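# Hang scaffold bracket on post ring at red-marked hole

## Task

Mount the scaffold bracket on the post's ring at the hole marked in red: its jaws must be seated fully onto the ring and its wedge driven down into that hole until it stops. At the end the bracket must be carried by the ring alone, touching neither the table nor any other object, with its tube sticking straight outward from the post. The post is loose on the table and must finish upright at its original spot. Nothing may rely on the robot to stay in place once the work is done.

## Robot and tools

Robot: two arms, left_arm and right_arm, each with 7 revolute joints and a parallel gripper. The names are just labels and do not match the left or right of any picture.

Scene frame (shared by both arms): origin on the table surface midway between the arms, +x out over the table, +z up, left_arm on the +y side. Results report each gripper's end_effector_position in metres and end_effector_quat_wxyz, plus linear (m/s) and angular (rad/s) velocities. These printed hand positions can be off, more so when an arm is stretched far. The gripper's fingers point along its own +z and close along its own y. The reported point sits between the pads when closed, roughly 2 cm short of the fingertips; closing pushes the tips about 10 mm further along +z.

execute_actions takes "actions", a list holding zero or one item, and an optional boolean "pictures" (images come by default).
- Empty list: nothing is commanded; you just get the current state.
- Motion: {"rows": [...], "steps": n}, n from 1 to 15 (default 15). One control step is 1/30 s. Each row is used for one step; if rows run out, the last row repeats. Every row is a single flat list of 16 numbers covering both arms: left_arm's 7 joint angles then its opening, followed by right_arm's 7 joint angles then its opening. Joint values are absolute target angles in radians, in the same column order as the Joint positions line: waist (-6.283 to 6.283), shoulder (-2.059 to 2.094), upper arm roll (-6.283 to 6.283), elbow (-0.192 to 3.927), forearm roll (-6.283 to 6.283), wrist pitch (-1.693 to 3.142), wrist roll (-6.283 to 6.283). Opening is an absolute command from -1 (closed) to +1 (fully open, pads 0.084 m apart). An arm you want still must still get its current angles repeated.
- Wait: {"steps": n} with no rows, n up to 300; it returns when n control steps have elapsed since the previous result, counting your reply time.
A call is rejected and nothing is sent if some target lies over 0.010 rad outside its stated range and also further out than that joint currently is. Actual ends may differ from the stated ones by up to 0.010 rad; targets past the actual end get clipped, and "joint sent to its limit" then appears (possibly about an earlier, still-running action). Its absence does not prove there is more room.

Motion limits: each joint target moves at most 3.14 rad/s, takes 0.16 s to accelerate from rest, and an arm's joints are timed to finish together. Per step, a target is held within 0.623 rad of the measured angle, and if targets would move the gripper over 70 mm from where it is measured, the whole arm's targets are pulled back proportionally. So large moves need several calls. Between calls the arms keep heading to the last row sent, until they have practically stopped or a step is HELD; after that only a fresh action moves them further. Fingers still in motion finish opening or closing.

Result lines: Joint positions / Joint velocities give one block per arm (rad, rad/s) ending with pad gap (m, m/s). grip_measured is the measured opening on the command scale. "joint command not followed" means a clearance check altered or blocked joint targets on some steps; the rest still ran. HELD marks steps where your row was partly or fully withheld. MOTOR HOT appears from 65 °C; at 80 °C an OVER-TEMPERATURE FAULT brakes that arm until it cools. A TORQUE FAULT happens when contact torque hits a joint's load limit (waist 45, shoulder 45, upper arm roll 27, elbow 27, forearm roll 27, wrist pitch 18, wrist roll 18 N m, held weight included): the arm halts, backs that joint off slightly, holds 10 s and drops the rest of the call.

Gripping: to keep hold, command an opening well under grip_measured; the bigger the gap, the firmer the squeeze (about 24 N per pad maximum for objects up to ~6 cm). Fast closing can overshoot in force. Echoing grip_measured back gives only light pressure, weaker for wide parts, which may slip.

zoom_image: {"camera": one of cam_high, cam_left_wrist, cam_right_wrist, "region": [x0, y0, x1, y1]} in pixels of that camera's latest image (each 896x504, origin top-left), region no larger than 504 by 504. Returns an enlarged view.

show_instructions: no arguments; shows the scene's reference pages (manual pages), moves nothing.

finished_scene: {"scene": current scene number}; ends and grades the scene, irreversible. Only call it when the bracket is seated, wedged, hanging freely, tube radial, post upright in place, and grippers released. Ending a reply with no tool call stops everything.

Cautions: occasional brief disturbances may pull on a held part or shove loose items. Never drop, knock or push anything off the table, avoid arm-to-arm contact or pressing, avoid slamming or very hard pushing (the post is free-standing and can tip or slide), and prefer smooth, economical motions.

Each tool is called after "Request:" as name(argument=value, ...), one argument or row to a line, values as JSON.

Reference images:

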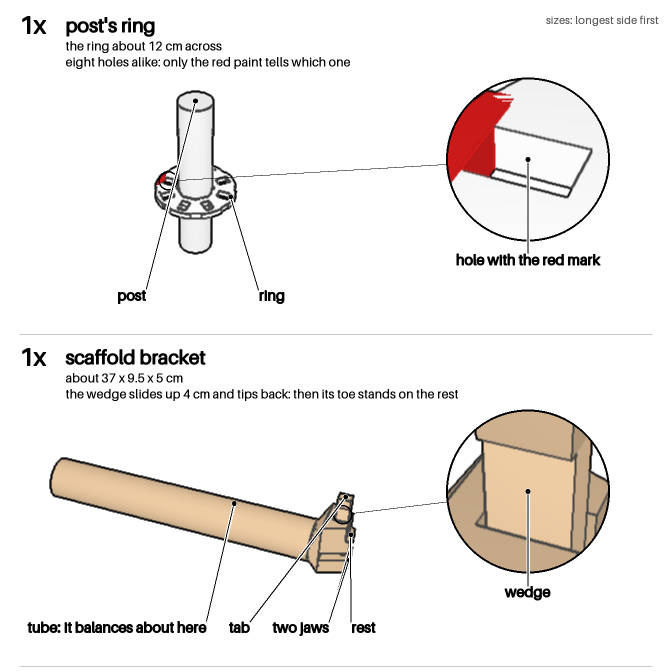

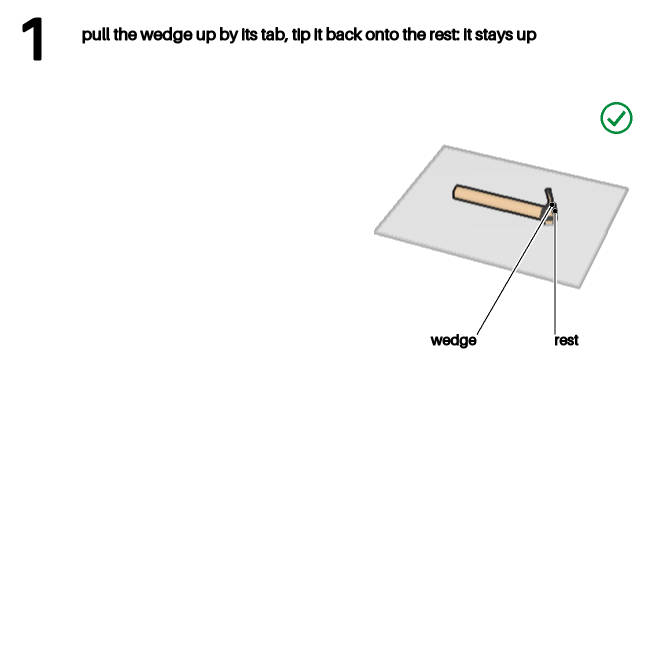

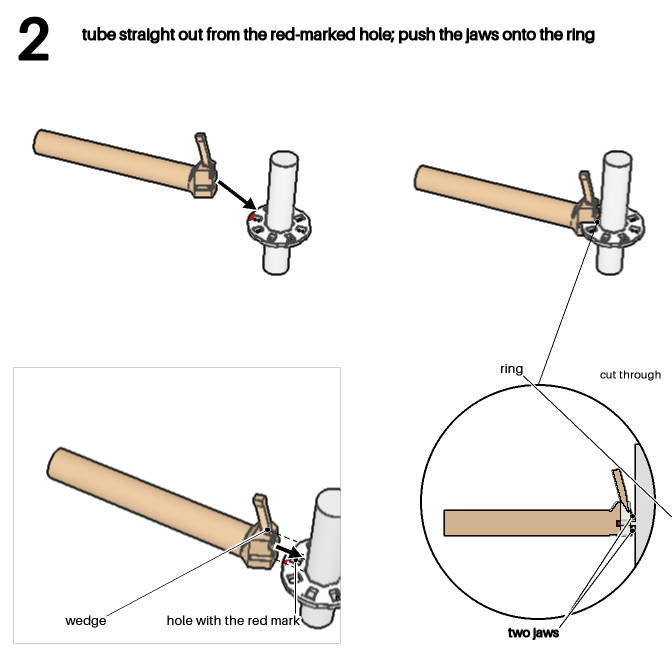

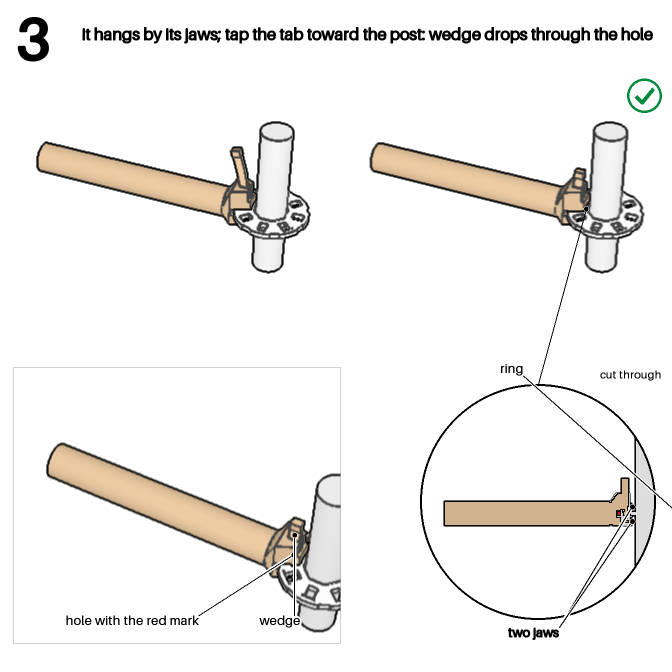

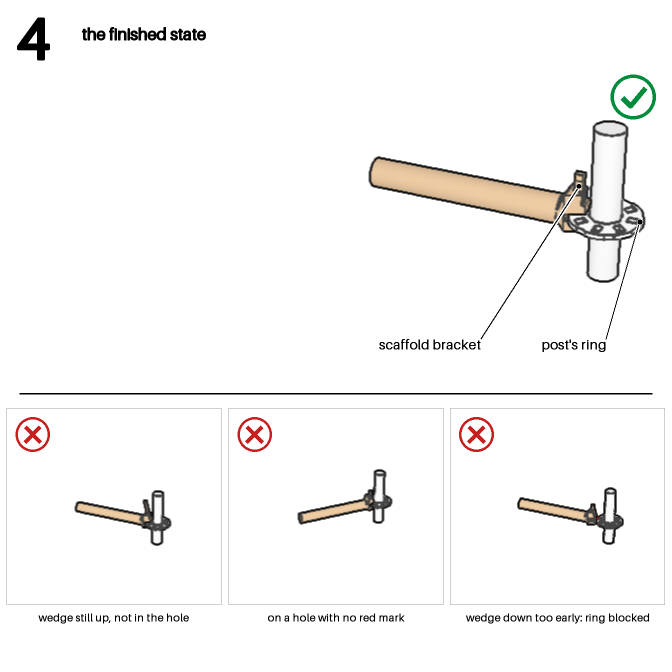

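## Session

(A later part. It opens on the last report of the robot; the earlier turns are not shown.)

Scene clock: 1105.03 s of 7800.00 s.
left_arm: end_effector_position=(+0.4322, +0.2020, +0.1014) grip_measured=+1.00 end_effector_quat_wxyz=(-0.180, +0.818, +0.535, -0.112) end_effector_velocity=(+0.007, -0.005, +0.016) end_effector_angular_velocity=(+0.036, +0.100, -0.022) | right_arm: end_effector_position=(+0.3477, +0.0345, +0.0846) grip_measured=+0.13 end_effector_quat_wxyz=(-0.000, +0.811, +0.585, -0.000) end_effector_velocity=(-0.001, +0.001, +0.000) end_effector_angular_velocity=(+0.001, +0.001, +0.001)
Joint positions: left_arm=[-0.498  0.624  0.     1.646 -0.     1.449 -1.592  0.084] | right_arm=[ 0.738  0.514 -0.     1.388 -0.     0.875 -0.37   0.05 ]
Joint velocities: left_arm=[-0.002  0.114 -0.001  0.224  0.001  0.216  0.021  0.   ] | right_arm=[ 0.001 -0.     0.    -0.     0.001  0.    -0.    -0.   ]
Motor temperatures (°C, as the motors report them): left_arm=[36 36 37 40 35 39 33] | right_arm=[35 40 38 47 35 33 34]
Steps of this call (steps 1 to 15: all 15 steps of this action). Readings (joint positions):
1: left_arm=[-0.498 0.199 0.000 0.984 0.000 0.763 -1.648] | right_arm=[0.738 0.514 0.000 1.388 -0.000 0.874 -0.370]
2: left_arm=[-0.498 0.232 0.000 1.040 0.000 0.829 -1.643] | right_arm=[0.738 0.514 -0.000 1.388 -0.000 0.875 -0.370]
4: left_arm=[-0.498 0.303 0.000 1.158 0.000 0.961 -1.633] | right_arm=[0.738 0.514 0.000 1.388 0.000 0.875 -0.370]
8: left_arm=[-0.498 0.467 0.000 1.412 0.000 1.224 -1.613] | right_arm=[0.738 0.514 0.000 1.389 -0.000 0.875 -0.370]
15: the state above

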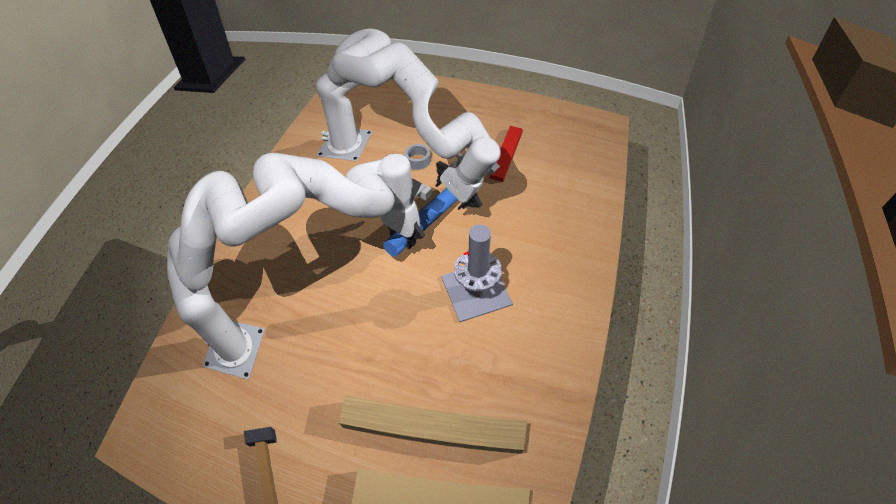

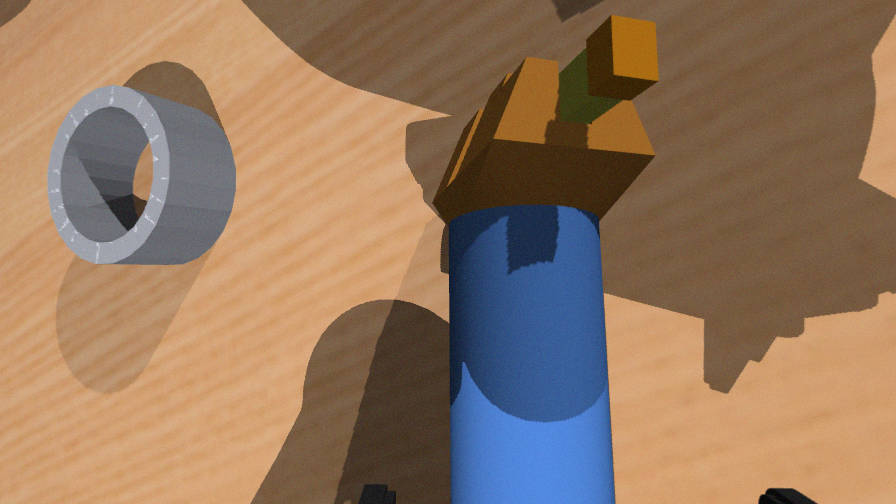

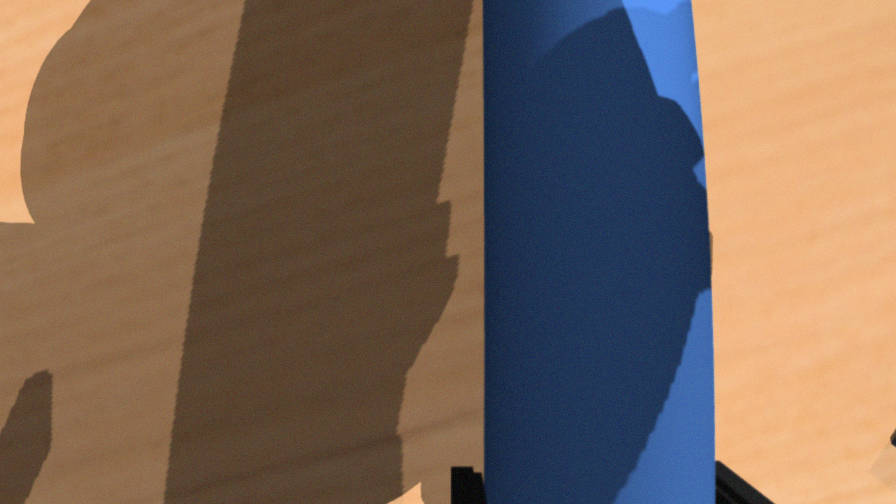

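Request:
execute_actions(
  actions=[
    {"rows": [[-0.4985,0.66,0,1.697,0,1.497,-1.586,1,0.738,0.514,0,1.3885,0,0.8745,-0.37,-1],[-0.4985,0.689,0,1.732,0,1.53,-1.581,1,0.738,0.514,0,1.3885,0,0.8745,-0.37,-1],[-0.4985,0.718,0,1.767,0,1.563,-1.577,1,0.738,0.514,0,1.3885,0,0.8745,-0.37,-1],[-0.4985,0.747,0,1.803,0,1.597,-1.572,1,0.738,0.514,0,1.3885,0,0.8745,-0.37,-1],[-0.4985,0.7768,0,1.8399,0,1.6303,-1.568,1,0.738,0.514,0,1.3885,0,0.8745,-0.37,-1],[-0.4985,0.807,0,1.878,0,1.664,-1.563,1,0.738,0.514,0,1.3885,0,0.8745,-0.37,-1],[-0.4985,0.838,0,1.917,0,1.699,-1.559,1,0.738,0.514,0,1.3885,0,0.8745,-0.37,-1],[-0.4985,0.87,0,1.957,0,1.733,-1.554,1,0.738,0.514,0,1.3885,0,0.8745,-0.37,-1],[-0.4985,0.902,0,1.999,0,1.769,-1.55,1,0.738,0.514,0,1.3885,0,0.8745,-0.37,-1],[-0.4985,0.9356,0,2.0415,0,1.804,-1.545,1,0.738,0.514,0,1.3885,0,0.8745,-0.37,-1]], "steps": 15},
  ],
  pictures=false,
)

Request:
execute_actions(
  actions=[
    {"steps": 12},
  ],
)

Scene clock: 1141.10 s of 7800.00 s.
left_arm: end_effector_position=(+0.4256, +0.2051, +0.0722) grip_measured=+1.00 end_effector_quat_wxyz=(-0.282, +0.799, +0.497, -0.185) end_effector_velocity=(-0.008, +0.004, -0.013) end_effector_angular_velocity=(+0.058, +0.173, -0.026) | right_arm: end_effector_position=(+0.3477, +0.0345, +0.0846) grip_measured=+0.13 end_effector_quat_wxyz=(-0.000, +0.811, +0.585, -0.000) end_effector_velocity=(+0.000, -0.000, +0.000) end_effector_angular_velocity=(+0.001, -0.000, -0.001)
Joint positions: left_arm=[-0.498  0.92   0.     2.015 -0.     1.782 -1.548  0.084] | right_arm=[ 0.738  0.514  0.     1.389 -0.     0.875 -0.37   0.05 ]
Joint velocities: left_arm=[-0.     0.21  -0.001  0.281  0.     0.252  0.032  0.   ] | right_arm=[-0.001 -0.    -0.     0.     0.    -0.    -0.001 -0.   ]
Motor temperatures (°C, as the motors report them): left_arm=[36 37 37 43 35 38 33] | right_arm=[35 40 38 48 35 33 34]
Steps of this call (steps 1 to 30: the robot went on to your last target; steps 31 to 90: nothing new was sent; then 32.57 s passed at rest; steps 91 to 105: all 15 steps of this action). Readings (joint positions):
91: left_arm=[-0.498 0.635 -0.000 1.667 0.000 1.468 -1.590] | right_arm=[0.738 0.514 0.000 1.388 -0.000 0.874 -0.370]
92: left_arm=[-0.498 0.638 -0.000 1.671 0.000 1.473 -1.589] | right_arm=[0.738 0.514 0.000 1.388 0.000 0.875 -0.370]
94: left_arm=[-0.499 0.662 -0.000 1.704 0.000 1.503 -1.585] | right_arm=[0.738 0.514 0.000 1.389 -0.000 0.875 -0.370]
98: left_arm=[-0.498 0.758 0.000 1.818 -0.000 1.609 -1.571] | right_arm=[0.738 0.514 0.000 1.388 -0.000 0.874 -0.370]
105: the state above

Scene clock: 1141.50 s of 7800.00 s.
left_arm: end_effector_position=(+0.4260, +0.2048, +0.0730) grip_measured=+1.00 end_effector_quat_wxyz=(-0.286, +0.799, +0.495, -0.188) end_effector_velocity=(-0.000, +0.001, -0.002) end_effector_angular_velocity=(+0.002, +0.005, +0.001) | right_arm: end_effector_position=(+0.3477, +0.0345, +0.0846) grip_measured=+0.13 end_effector_quat_wxyz=(-0.000, +0.811, +0.585, -0.000) end_effector_velocity=(-0.000, -0.001, -0.001) end_effector_angular_velocity=(-0.001, +0.002, -0.002)
Joint positions: left_arm=[-0.498  0.935 -0.     2.041  0.     1.804 -1.545  0.084] | right_arm=[ 0.738  0.514 -0.     1.388 -0.     0.875 -0.37   0.05 ]
Joint velocities: left_arm=[ 0.002  0.005  0.     0.003 -0.     0.003  0.001  0.   ] | right_arm=[-0.001  0.001 -0.    -0.001  0.001  0.     0.     0.   ]
Motor temperatures (°C, as the motors report them): left_arm=[36 37 37 43 35 38 33] | right_arm=[35 40 38 48 35 33 34]
Steps of this call (steps 1 to 12: the robot went on to your last target). Readings (joint positions):
1: left_arm=[-0.498 0.925 0.000 2.023 -0.000 1.789 -1.547] | right_arm=[0.738 0.514 0.000 1.389 -0.000 0.874 -0.370]
2: left_arm=[-0.498 0.928 0.000 2.029 -0.000 1.794 -1.546] | right_arm=[0.738 0.514 0.000 1.389 0.000 0.874 -0.370]
4: left_arm=[-0.499 0.931 -0.000 2.036 0.000 1.799 -1.546] | right_arm=[0.738 0.514 0.000 1.388 -0.000 0.874 -0.370]
8: left_arm=[-0.499 0.933 -0.000 2.040 0.000 1.803 -1.545] | right_arm=[0.738 0.514 0.000 1.388 -0.000 0.875 -0.370]
12: the state above

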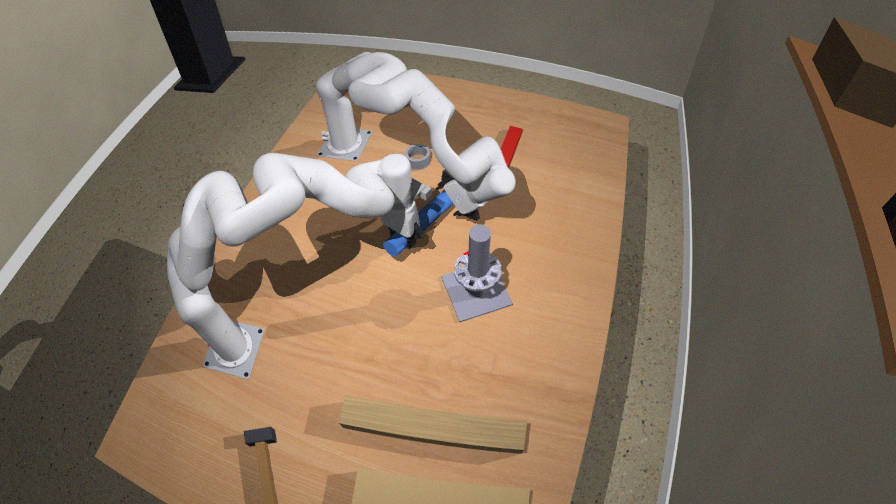

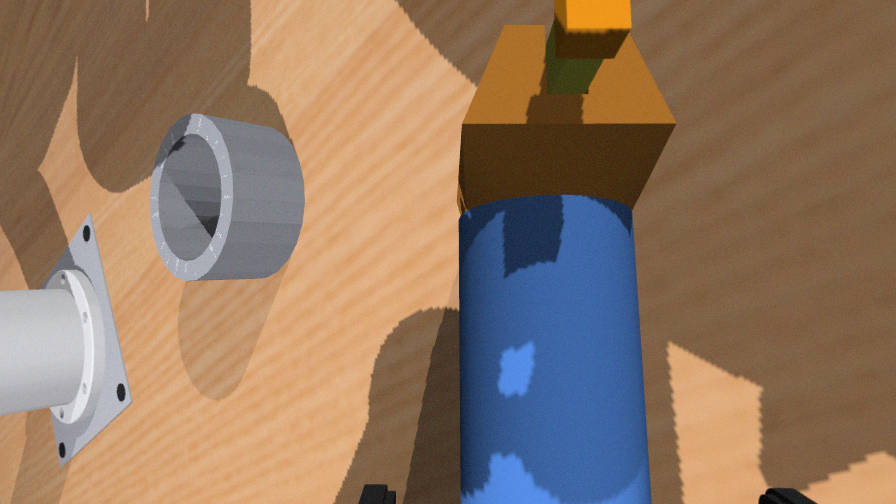

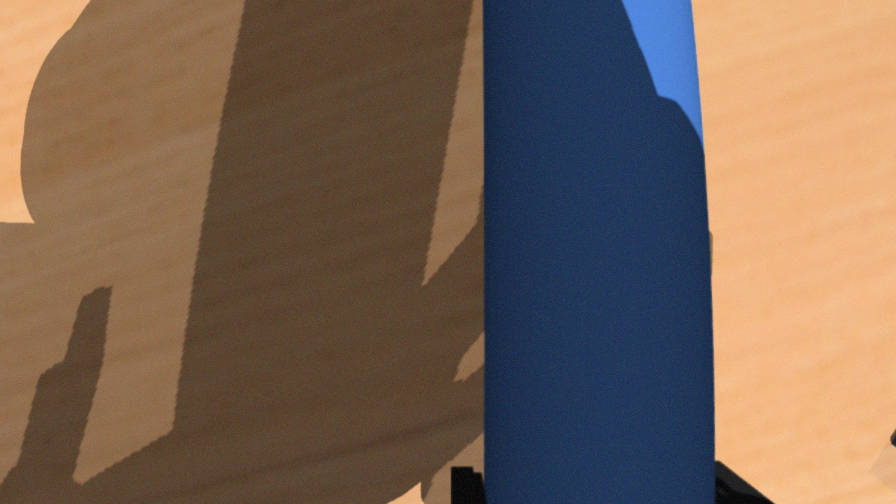

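Request:
execute_actions(
  actions=[
    {"rows": [[-0.4985,0.927,0,2.018,0,1.789,-1.545,0.9,0.738,0.514,0,1.3885,0,0.8745,-0.37,-1],[-0.4985,0.918,0,1.994,0,1.774,-1.545,0.8,0.738,0.514,0,1.3885,0,0.8745,-0.37,-1],[-0.4985,0.91,0,1.971,0,1.759,-1.545,0.7,0.738,0.514,0,1.3885,0,0.8745,-0.37,-1],[-0.4985,0.9016,0,1.9485,0,1.745,-1.545,0.6,0.738,0.514,0,1.3885,0,0.8745,-0.37,-1],[-0.4985,0.894,0,1.927,0,1.731,-1.545,0.5,0.738,0.514,0,1.3885,0,0.8745,-0.37,-1],[-0.4985,0.887,0,1.906,0,1.717,-1.545,0.45,0.738,0.514,0,1.3885,0,0.8745,-0.37,-1],[-0.4985,0.88,0,1.885,0,1.703,-1.545,0.45,0.738,0.514,0,1.3885,0,0.8745,-0.37,-1],[-0.4985,0.8736,0,1.8653,0,1.6898,-1.545,0.45,0.738,0.514,0,1.3885,0,0.8745,-0.37,-1]], "steps": 15},
  ],
  pictures=false,
)

Request:
execute_actions(
  actions=[
    {"steps": 10},
  ],
)

Scene clock: 1164.90 s of 7800.00 s.
left_arm: end_effector_position=(+0.4078, +0.2132, +0.0514) grip_measured=+0.44 end_effector_quat_wxyz=(-0.286, +0.798, +0.495, -0.188) end_effector_velocity=(+0.001, +0.000, -0.001) end_effector_angular_velocity=(-0.011, -0.023, +0.001) | right_arm: end_effector_position=(+0.3477, +0.0345, +0.0846) grip_measured=+0.13 end_effector_quat_wxyz=(-0.000, +0.811, +0.585, -0.000) end_effector_velocity=(+0.000, -0.000, +0.000) end_effector_angular_velocity=(-0.000, -0.001, +0.003)
Joint positions: left_arm=[-0.498  0.875  0.     1.87  -0.     1.693 -1.545  0.063] | right_arm=[ 0.738  0.514  0.     1.388  0.     0.875 -0.37   0.05 ]
Joint velocities: left_arm=[ 0.001 -0.026  0.    -0.04  -0.    -0.039  0.     0.   ] | right_arm=[-0.    -0.     0.    -0.    -0.001  0.    -0.002 -0.   ]
Motor temperatures (°C, as the motors report them): left_arm=[36 38 37 43 35 38 33] | right_arm=[35 40 38 48 35 33 34]
Steps of this call (steps 1 to 30: the robot went on to your last target; steps 31 to 90: nothing new was sent; then 19.90 s passed at rest; steps 91 to 105: all 15 steps of this action). Readings (joint positions):
91: left_arm=[-0.499 0.936 0.000 2.041 -0.000 1.804 -1.545] | right_arm=[0.738 0.514 0.000 1.388 0.000 0.874 -0.370]
92: left_arm=[-0.499 0.934 0.000 2.038 0.000 1.801 -1.545] | right_arm=[0.738 0.514 -0.000 1.388 0.000 0.874 -0.370]
94: left_arm=[-0.498 0.925 0.000 2.014 0.000 1.785 -1.545] | right_arm=[0.738 0.514 0.000 1.388 -0.000 0.874 -0.370]
98: left_arm=[-0.499 0.898 -0.000 1.936 -0.000 1.737 -1.545] | right_arm=[0.738 0.514 0.000 1.388 0.000 0.875 -0.370]
105: the state above

Scene clock: 1165.23 s of 7800.00 s.
left_arm: end_effector_position=(+0.4074, +0.2135, +0.0508) grip_measured=+0.44 end_effector_quat_wxyz=(-0.286, +0.799, +0.495, -0.188) end_effector_velocity=(-0.000, -0.000, -0.000) end_effector_angular_velocity=(-0.000, +0.000, -0.001) | right_arm: end_effector_position=(+0.3477, +0.0345, +0.0846) grip_measured=+0.13 end_effector_quat_wxyz=(-0.000, +0.811, +0.585, -0.000) end_effector_velocity=(-0.000, +0.000, -0.001) end_effector_angular_velocity=(-0.000, +0.001, +0.000)
Joint positions: left_arm=[-0.499  0.874  0.     1.866  0.     1.69  -1.545  0.063] | right_arm=[ 0.738  0.514 -0.     1.388 -0.     0.874 -0.37   0.05 ]
Joint velocities: left_arm=[-0.001 -0.001  0.    -0.002 -0.    -0.001  0.001 -0.   ] | right_arm=[ 0.     0.001 -0.     0.     0.001 -0.    -0.001 -0.   ]
Motor temperatures (°C, as the motors report them): left_arm=[36 38 37 43 35 38 33] | right_arm=[35 40 38 48 35 33 34]
Steps of this call (steps 1 to 10: the robot went on to your last target). Readings (joint positions):
1: left_arm=[-0.498 0.875 0.000 1.869 0.000 1.692 -1.545] | right_arm=[0.738 0.514 -0.000 1.388 -0.000 0.874 -0.370]
2: left_arm=[-0.498 0.874 0.000 1.868 0.000 1.691 -1.545] | right_arm=[0.738 0.514 -0.000 1.388 0.000 0.875 -0.370]
4: left_arm=[-0.499 0.874 0.000 1.867 0.000 1.691 -1.545] | right_arm=[0.738 0.514 0.000 1.389 -0.000 0.874 -0.370]
8: left_arm=[-0.499 0.874 0.000 1.866 0.000 1.690 -1.545] | right_arm=[0.738 0.514 -0.000 1.388 -0.000 0.875 -0.370]
10: the state above

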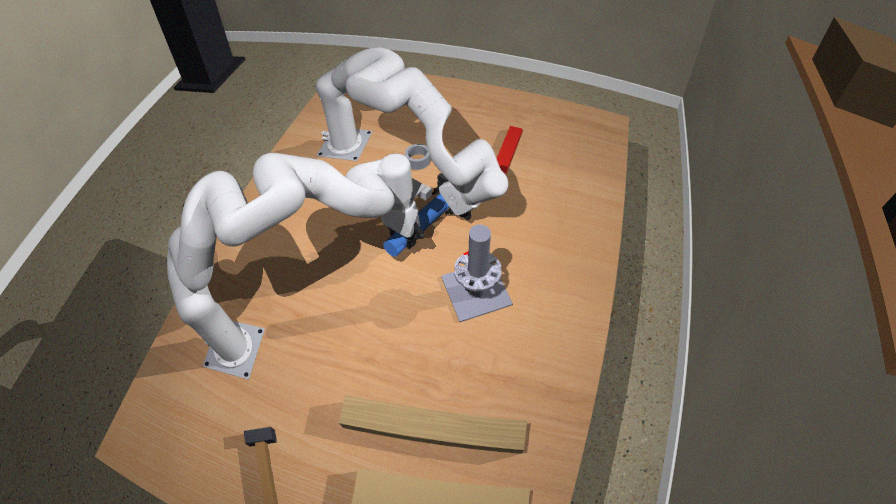

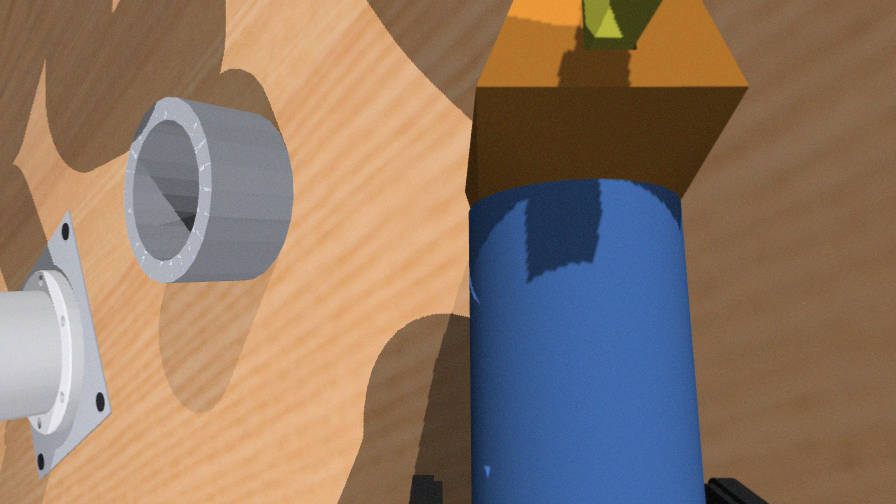

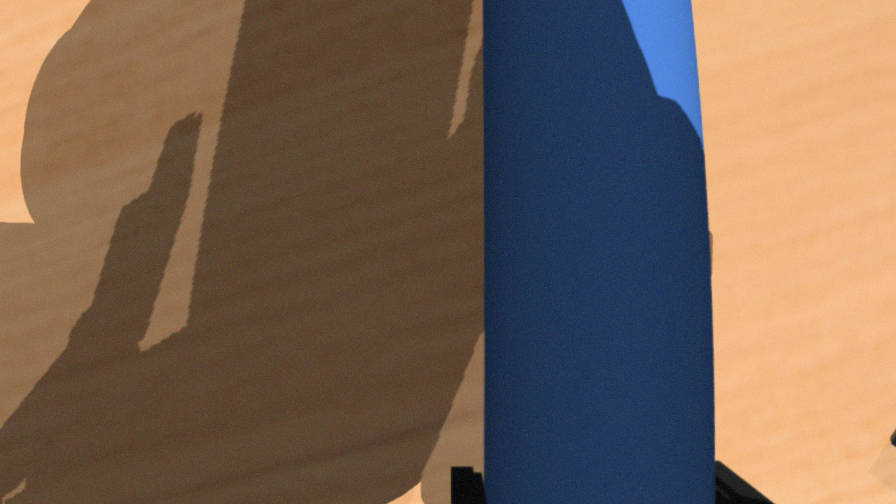

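Request:
execute_actions(
  actions=[
    {"rows": [[-0.4985,0.8736,0,1.8653,0,1.6898,-1.545,0.38,0.738,0.514,0,1.3885,0,0.8745,-0.37,-1],[-0.4985,0.8736,0,1.8653,0,1.6898,-1.545,0.31,0.738,0.514,0,1.3885,0,0.8745,-0.37,-1],[-0.4985,0.8736,0,1.8653,0,1.6898,-1.545,0.25,0.738,0.514,0,1.3885,0,0.8745,-0.37,-1],[-0.4985,0.8736,0,1.8653,0,1.6898,-1.545,0.2,0.738,0.514,0,1.3885,0,0.8745,-0.37,-1],[-0.4985,0.8736,0,1.8653,0,1.6898,-1.545,0.17,0.738,0.514,0,1.3885,0,0.8745,-0.37,-1],[-0.4985,0.8736,0,1.8653,0,1.6898,-1.545,0.14,0.738,0.514,0,1.3885,0,0.8745,-0.37,-1],[-0.4985,0.8736,0,1.8653,0,1.6898,-1.545,0.1,0.738,0.514,0,1.3885,0,0.8745,-0.37,-1],[-0.4985,0.8736,0,1.8653,0,1.6898,-1.545,0.05,0.738,0.514,0,1.3885,0,0.8745,-0.37,-1],[-0.4985,0.8736,0,1.8653,0,1.6898,-1.545,0.0,0.738,0.514,0,1.3885,0,0.8745,-0.37,-1],[-0.4985,0.8736,0,1.8653,0,1.6898,-1.545,-0.1,0.738,0.514,0,1.3885,0,0.8745,-0.37,-1],[-0.4985,0.8736,0,1.8653,0,1.6898,-1.545,-0.25,0.738,0.514,0,1.3885,0,0.8745,-0.37,-1],[-0.4985,0.8736,0,1.8653,0,1.6898,-1.545,-0.45,0.738,0.514,0,1.3885,0,0.8745,-0.37,-1],[-0.4985,0.8736,0,1.8653,0,1.6898,-1.545,-0.7,0.738,0.514,0,1.3885,0,0.8745,-0.37,-1],[-0.4985,0.8736,0,1.8653,0,1.6898,-1.545,-1,0.738,0.514,0,1.3885,0,0.8745,-0.37,-1]], "steps": 15},
  ],
  pictures=false,
)

Request:
execute_actions(
  actions=[
    {"rows": [[-0.4985,0.8736,0,1.8653,0,1.6898,-1.545,-1,0.738,0.514,0,1.3885,0,0.8745,-0.37,-1],[-0.4985,0.8736,0,1.8653,0,1.6898,-1.545,-1,0.738,0.514,0,1.3885,0,0.8745,-0.37,-1],[-0.4985,0.8736,0,1.8653,0,1.6898,-1.545,-1,0.738,0.514,0,1.3885,0,0.8745,-0.37,-0.5],[-0.4985,0.8736,0,1.8653,0,1.6898,-1.545,-1,0.738,0.514,0,1.3885,0,0.8745,-0.37,-0.1],[-0.4985,0.8736,0,1.8653,0,1.6898,-1.545,-1,0.738,0.514,0,1.3885,0,0.8745,-0.37,0.1],[-0.4985,0.8736,0,1.8653,0,1.6898,-1.545,-1,0.738,0.514,0,1.3885,0,0.8745,-0.37,0.16],[-0.4985,0.8736,0,1.8653,0,1.6898,-1.545,-1,0.738,0.514,0,1.3885,0,0.8745,-0.37,0.2],[-0.4985,0.8736,0,1.8653,0,1.6898,-1.545,-1,0.738,0.514,0,1.3885,0,0.8745,-0.37,0.25],[-0.4985,0.8736,0,1.8653,0,1.6898,-1.545,-1,0.738,0.514,0,1.3885,0,0.8745,-0.37,0.35],[-0.4985,0.8736,0,1.8653,0,1.6898,-1.545,-1,0.738,0.514,0,1.3885,0,0.8745,-0.37,0.5],[-0.4985,0.8736,0,1.8653,0,1.6898,-1.545,-1,0.738,0.514,0,1.3885,0,0.8745,-0.37,0.7],[-0.4985,0.8736,0,1.8653,0,1.6898,-1.545,-1,0.738,0.514,0,1.3885,0,0.8745,-0.37,1]], "steps": 15},
  ],
)

Scene clock: 1186.23 s of 7800.00 s.
left_arm: end_effector_position=(+0.4073, +0.2136, +0.0508) grip_measured=+0.13 end_effector_quat_wxyz=(-0.286, +0.798, +0.496, -0.188) end_effector_velocity=(+0.001, -0.000, +0.000) end_effector_angular_velocity=(-0.001, -0.002, -0.000) | right_arm: end_effector_position=(+0.3475, +0.0347, +0.0847) grip_measured=+0.13 end_effector_quat_wxyz=(-0.000, +0.811, +0.585, +0.000) end_effector_velocity=(+0.001, -0.001, -0.000) end_effector_angular_velocity=(-0.001, -0.001, -0.001)
Joint positions: left_arm=[-0.498  0.874  0.     1.865  0.     1.69  -1.545  0.05 ] | right_arm=[ 0.738  0.514  0.     1.389  0.     0.874 -0.37   0.05 ]
Joint velocities: left_arm=[ 0.    -0.     0.     0.002  0.    -0.     0.     0.   ] | right_arm=[-0.001  0.    -0.001 -0.    -0.001 -0.    -0.001 -0.   ]
Motor temperatures (°C, as the motors report them): left_arm=[36 38 37 43 35 38 33] | right_arm=[35 40 38 48 35 33 34]
Steps of this call (steps 1 to 15: the robot went on to your last target; steps 16 to 90: nothing new was sent; then 17.50 s passed at rest; steps 91 to 105: all 15 steps of this action). Readings (joint positions):
91: left_arm=[-0.498 0.874 -0.000 1.865 -0.000 1.690 -1.545] | right_arm=[0.738 0.514 0.000 1.388 0.000 0.874 -0.370]
92: left_arm=[-0.499 0.874 0.000 1.865 0.000 1.690 -1.545] | right_arm=[0.738 0.514 0.000 1.388 -0.000 0.874 -0.370]
94: left_arm=[-0.499 0.874 -0.000 1.865 0.000 1.690 -1.545] | right_arm=[0.738 0.514 0.000 1.389 -0.000 0.875 -0.370]
98: left_arm=[-0.498 0.874 0.000 1.865 0.000 1.690 -1.545] | right_arm=[0.738 0.514 0.000 1.389 0.000 0.875 -0.370]
105: the state above

Scene clock: 1186.73 s of 7800.00 s.
left_arm: end_effector_position=(+0.4066, +0.2139, +0.0492) grip_measured=+0.13 end_effector_quat_wxyz=(-0.287, +0.798, +0.495, -0.188) end_effector_velocity=(+0.011, -0.001, +0.014) end_effector_angular_velocity=(-0.012, -0.032, +0.010) | right_arm: end_effector_position=(+0.3477, +0.0351, +0.0853) grip_measured=+1.00 end_effector_quat_wxyz=(-0.000, +0.811, +0.586, +0.001) end_effector_velocity=(+0.004, -0.010, -0.007) end_effector_angular_velocity=(-0.016, +0.007, -0.017)
Joint positions: left_arm=[-0.498  0.876  0.     1.864  0.     1.689 -1.545  0.05 ] | right_arm=[ 0.738  0.513  0.     1.389 -0.     0.874 -0.37   0.084]
Joint velocities: left_arm=[ 0.005 -0.018  0.004  0.021 -0.002  0.005 -0.002 -0.   ] | right_arm=[-0.006  0.006 -0.01  -0.008  0.     0.003  0.001  0.002]
Motor temperatures (°C, as the motors report them): left_arm=[36 38 37 43 35 38 33] | right_arm=[35 40 38 48 35 33 34]
Steps of this call (steps 1 to 15: all 15 steps of this action). Readings (joint positions):
1: left_arm=[-0.498 0.874 0.000 1.865 0.000 1.690 -1.545] | right_arm=[0.738 0.514 0.000 1.389 0.000 0.874 -0.370]
2: left_arm=[-0.498 0.874 0.000 1.865 0.000 1.690 -1.545] | right_arm=[0.738 0.514 0.000 1.389 0.000 0.874 -0.370]
4: left_arm=[-0.498 0.874 0.000 1.865 0.000 1.690 -1.545] | right_arm=[0.738 0.514 0.000 1.389 0.000 0.874 -0.370]
8: left_arm=[-0.499 0.875 -0.000 1.864 -0.000 1.689 -1.545] | right_arm=[0.739 0.513 0.002 1.390 0.000 0.874 -0.371]
15: the state above

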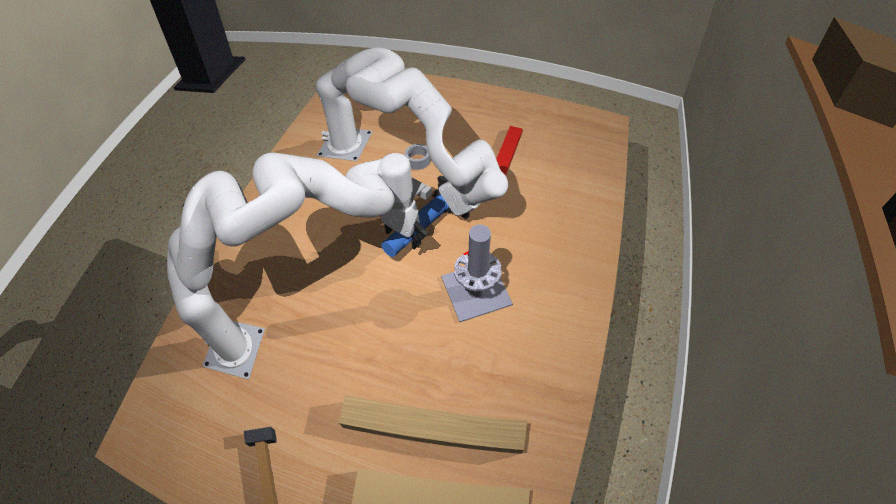

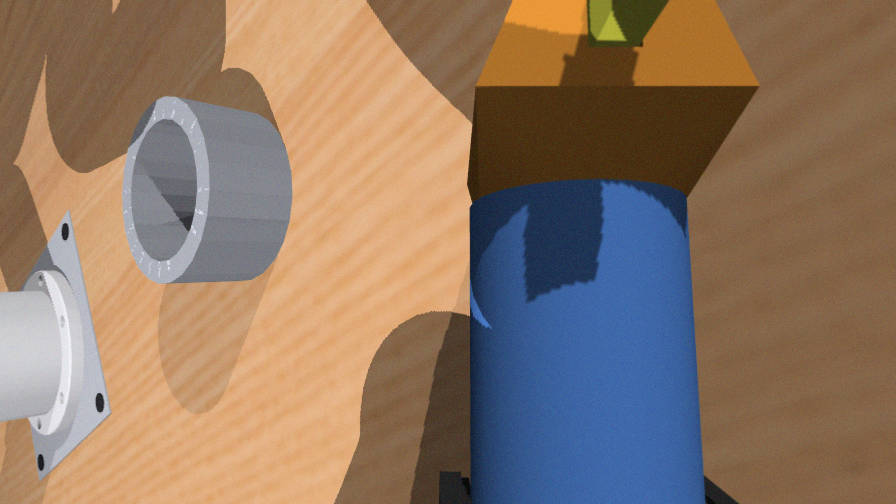

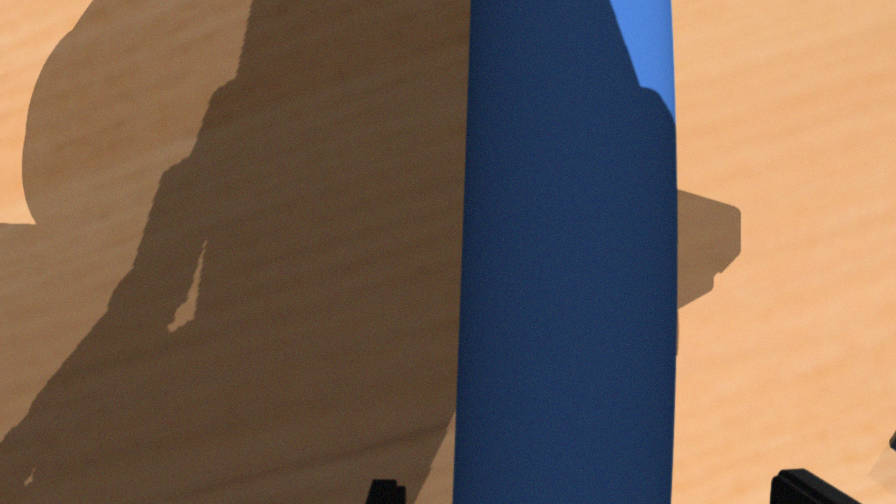

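Request:
execute_actions(
  actions=[
    {"rows": [[-0.4985,0.8736,0,1.8653,0,1.6898,-1.545,-1,0.738,0.498,0,1.398,0,0.90,-0.37,1],[-0.4985,0.8736,0,1.8653,0,1.6898,-1.545,-1,0.738,0.482,0,1.408,0,0.926,-0.37,1],[-0.4985,0.8736,0,1.8653,0,1.6898,-1.545,-1,0.738,0.466,0,1.418,0,0.952,-0.37,1],[-0.4985,0.8736,0,1.8653,0,1.6898,-1.545,-1,0.738,0.4496,0,1.4293,0,0.9797,-0.37,1],[-0.4985,0.8736,0,1.8653,0,1.6898,-1.545,-1,0.738,0.432,0,1.45,0,1.018,-0.37,1],[-0.4985,0.8736,0,1.8653,0,1.6898,-1.545,-1,0.738,0.416,0,1.472,0,1.056,-0.37,1],[-0.4985,0.8736,0,1.8653,0,1.6898,-1.545,-1,0.738,0.40,0,1.494,0,1.094,-0.37,1],[-0.4985,0.8736,0,1.8653,0,1.6898,-1.545,-1,0.73,0.37,0,1.49,0,1.12,-0.37,1],[-0.4985,0.8736,0,1.8653,0,1.6898,-1.545,-1,0.70,0.32,0,1.44,0,1.12,-0.37,1],[-0.4985,0.8736,0,1.8653,0,1.6898,-1.545,-1,0.66,0.26,0,1.37,0,1.11,-0.37,1],[-0.4985,0.8736,0,1.8653,0,1.6898,-1.545,-1,0.62,0.2,0,1.3,0,1.1,-0.37,1],[-0.4985,0.8736,0,1.8653,0,1.6898,-1.545,-1,0.58,0.14,0,1.23,0,1.09,-0.37,1],[-0.4985,0.8736,0,1.8653,0,1.6898,-1.545,-1,0.54,0.08,0,1.16,0,1.08,-0.37,1],[-0.4985,0.8736,0,1.8653,0,1.6898,-1.545,-1,0.5,0.02,0,1.09,0,1.07,-0.37,1],[-0.4985,0.8736,0,1.8653,0,1.6898,-1.545,-1,0.3,-0.2,0,0.8,0,1.0,-0.37,1]], "steps": 15},
  ],
  pictures=false,
)

Scene clock: 1233.93 s of 7800.00 s.
left_arm: end_effector_position=(+0.4073, +0.2135, +0.0508) grip_measured=+0.13 end_effector_quat_wxyz=(-0.286, +0.799, +0.495, -0.188) end_effector_velocity=(+0.000, +0.000, +0.000) end_effector_angular_velocity=(-0.001, +0.000, +0.000) | right_arm: end_effector_position=(+0.3604, -0.0229, +0.2021) grip_measured=+1.00 end_effector_quat_wxyz=(-0.002, +0.835, +0.550, +0.007) end_effector_velocity=(+0.076, -0.490, +0.010) end_effector_angular_velocity=(-0.139, +0.103, -0.726)
Joint positions: left_arm=[-0.499  0.874  0.     1.865  0.     1.69  -1.545  0.05 ] | right_arm=[ 0.653  0.252 -0.     1.355  0.     1.088 -0.37   0.084]
Joint velocities: left_arm=[ 0.001 -0.    -0.     0.    -0.    -0.     0.001  0.   ] | right_arm=[-0.653 -0.86  -0.076 -1.103 -0.005 -0.072  0.002 -0.   ]
Motor temperatures (°C, as the motors report them): left_arm=[36 39 37 45 35 38 33] | right_arm=[35 40 38 47 35 33 34]
Steps of this call (steps 1 to 15: the robot went on to your last target; steps 16 to 90: nothing new was sent; then 43.70 s passed at rest; steps 91 to 105: all 15 steps of this action). Readings (joint positions):
91: left_arm=[-0.498 0.874 -0.000 1.865 -0.000 1.690 -1.545] | right_arm=[0.738 0.514 0.000 1.389 0.000 0.875 -0.370]
92: left_arm=[-0.499 0.874 0.000 1.865 0.000 1.690 -1.545] | right_arm=[0.738 0.512 0.000 1.389 -0.000 0.879 -0.370]
94: left_arm=[-0.499 0.874 0.000 1.865 0.000 1.690 -1.545] | right_arm=[0.738 0.499 0.000 1.397 -0.000 0.906 -0.370]
98: left_arm=[-0.499 0.874 0.000 1.865 0.000 1.690 -1.545] | right_arm=[0.738 0.442 -0.000 1.445 0.000 1.003 -0.370]
105: the state above

Request:
execute_actions(
  actions=[
    {"rows": [[-0.4985,0.869,0,1.867,0,1.696,-1.545,-1,0.3,-0.2,0,0.8,0,1.0,-0.37,1],[-0.4985,0.863,0,1.869,0,1.704,-1.545,-1,0.3,-0.2,0,0.8,0,1.0,-0.37,1],[-0.4985,0.856,0,1.872,0,1.714,-1.545,-1,0.3,-0.2,0,0.8,0,1.0,-0.37,1],[-0.4985,0.849,0,1.875,0,1.724,-1.545,-1,0.3,-0.2,0,0.8,0,1.0,-0.37,1],[-0.4985,0.842,0,1.878,0,1.734,-1.545,-1,0.3,-0.2,0,0.8,0,1.0,-0.37,1],[-0.4985,0.835,0,1.881,0,1.744,-1.545,-1,0.3,-0.2,0,0.8,0,1.0,-0.37,1],[-0.4985,0.828,0,1.884,0,1.754,-1.545,-1,0.3,-0.2,0,0.8,0,1.0,-0.37,1],[-0.4985,0.8194,0,1.8874,0,1.7661,-1.545,-1,0.3,-0.2,0,0.8,0,1.0,-0.37,1]], "steps": 15},
  ],
)

Scene clock: 1258.33 s of 7800.00 s.
left_arm: end_effector_position=(+0.4076, +0.2133, +0.0894) grip_measured=+0.13 end_effector_quat_wxyz=(-0.285, +0.799, +0.495, -0.187) end_effector_velocity=(-0.017, +0.009, -0.012) end_effector_angular_velocity=(+0.032, +0.065, +0.001) | right_arm: end_effector_position=(+0.3402, -0.2404, +0.1933) grip_measured=+1.00 end_effector_quat_wxyz=(-0.000, +0.919, +0.395, -0.000) end_effector_velocity=(+0.000, +0.000, +0.000) end_effector_angular_velocity=(+0.000, -0.001, -0.002)
Joint positions: left_arm=[-0.499  0.82  -0.     1.887 -0.     1.764 -1.545  0.05 ] | right_arm=[ 0.3   -0.2   -0.     0.8    0.     1.    -0.37   0.084]
Joint velocities: left_arm=[ 0.     0.016  0.001 -0.029  0.001  0.027 -0.    -0.   ] | right_arm=[-0.    -0.     0.     0.001 -0.     0.     0.002 -0.   ]
Motor temperatures (°C, as the motors report them): left_arm=[36 39 37 45 35 38 33] | right_arm=[35 39 38 47 35 33 34]
Steps of this call (steps 1 to 45: the robot went on to your last target; steps 46 to 110: nothing new was sent; then 20.23 s passed at rest; steps 111 to 125: all 15 steps of this action). Readings (joint positions):
111: left_arm=[-0.499 0.874 -0.000 1.865 -0.000 1.690 -1.545] | right_arm=[0.300 -0.200 -0.000 0.800 0.000 1.000 -0.370]
112: left_arm=[-0.499 0.873 0.000 1.865 -0.000 1.691 -1.545] | right_arm=[0.300 -0.200 -0.000 0.800 0.000 1.000 -0.370]
114: left_arm=[-0.498 0.867 0.000 1.867 -0.000 1.701 -1.545] | right_arm=[0.300 -0.200 -0.000 0.800 0.000 1.000 -0.370]
118: left_arm=[-0.498 0.843 0.000 1.878 0.000 1.733 -1.545] | right_arm=[0.300 -0.200 -0.000 0.800 -0.000 1.000 -0.370]
125: the state above

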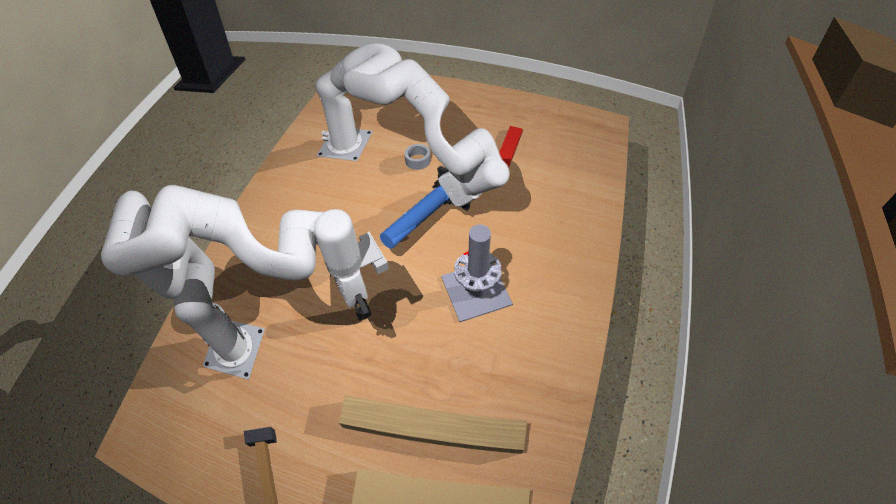

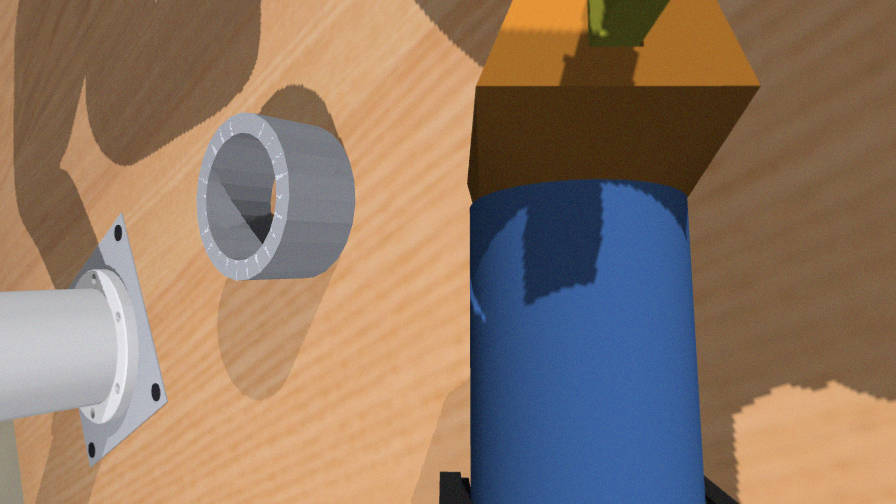

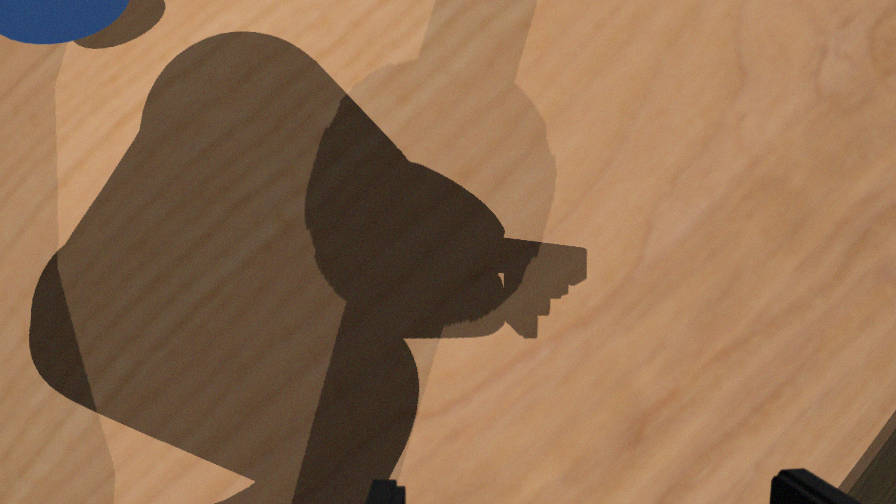

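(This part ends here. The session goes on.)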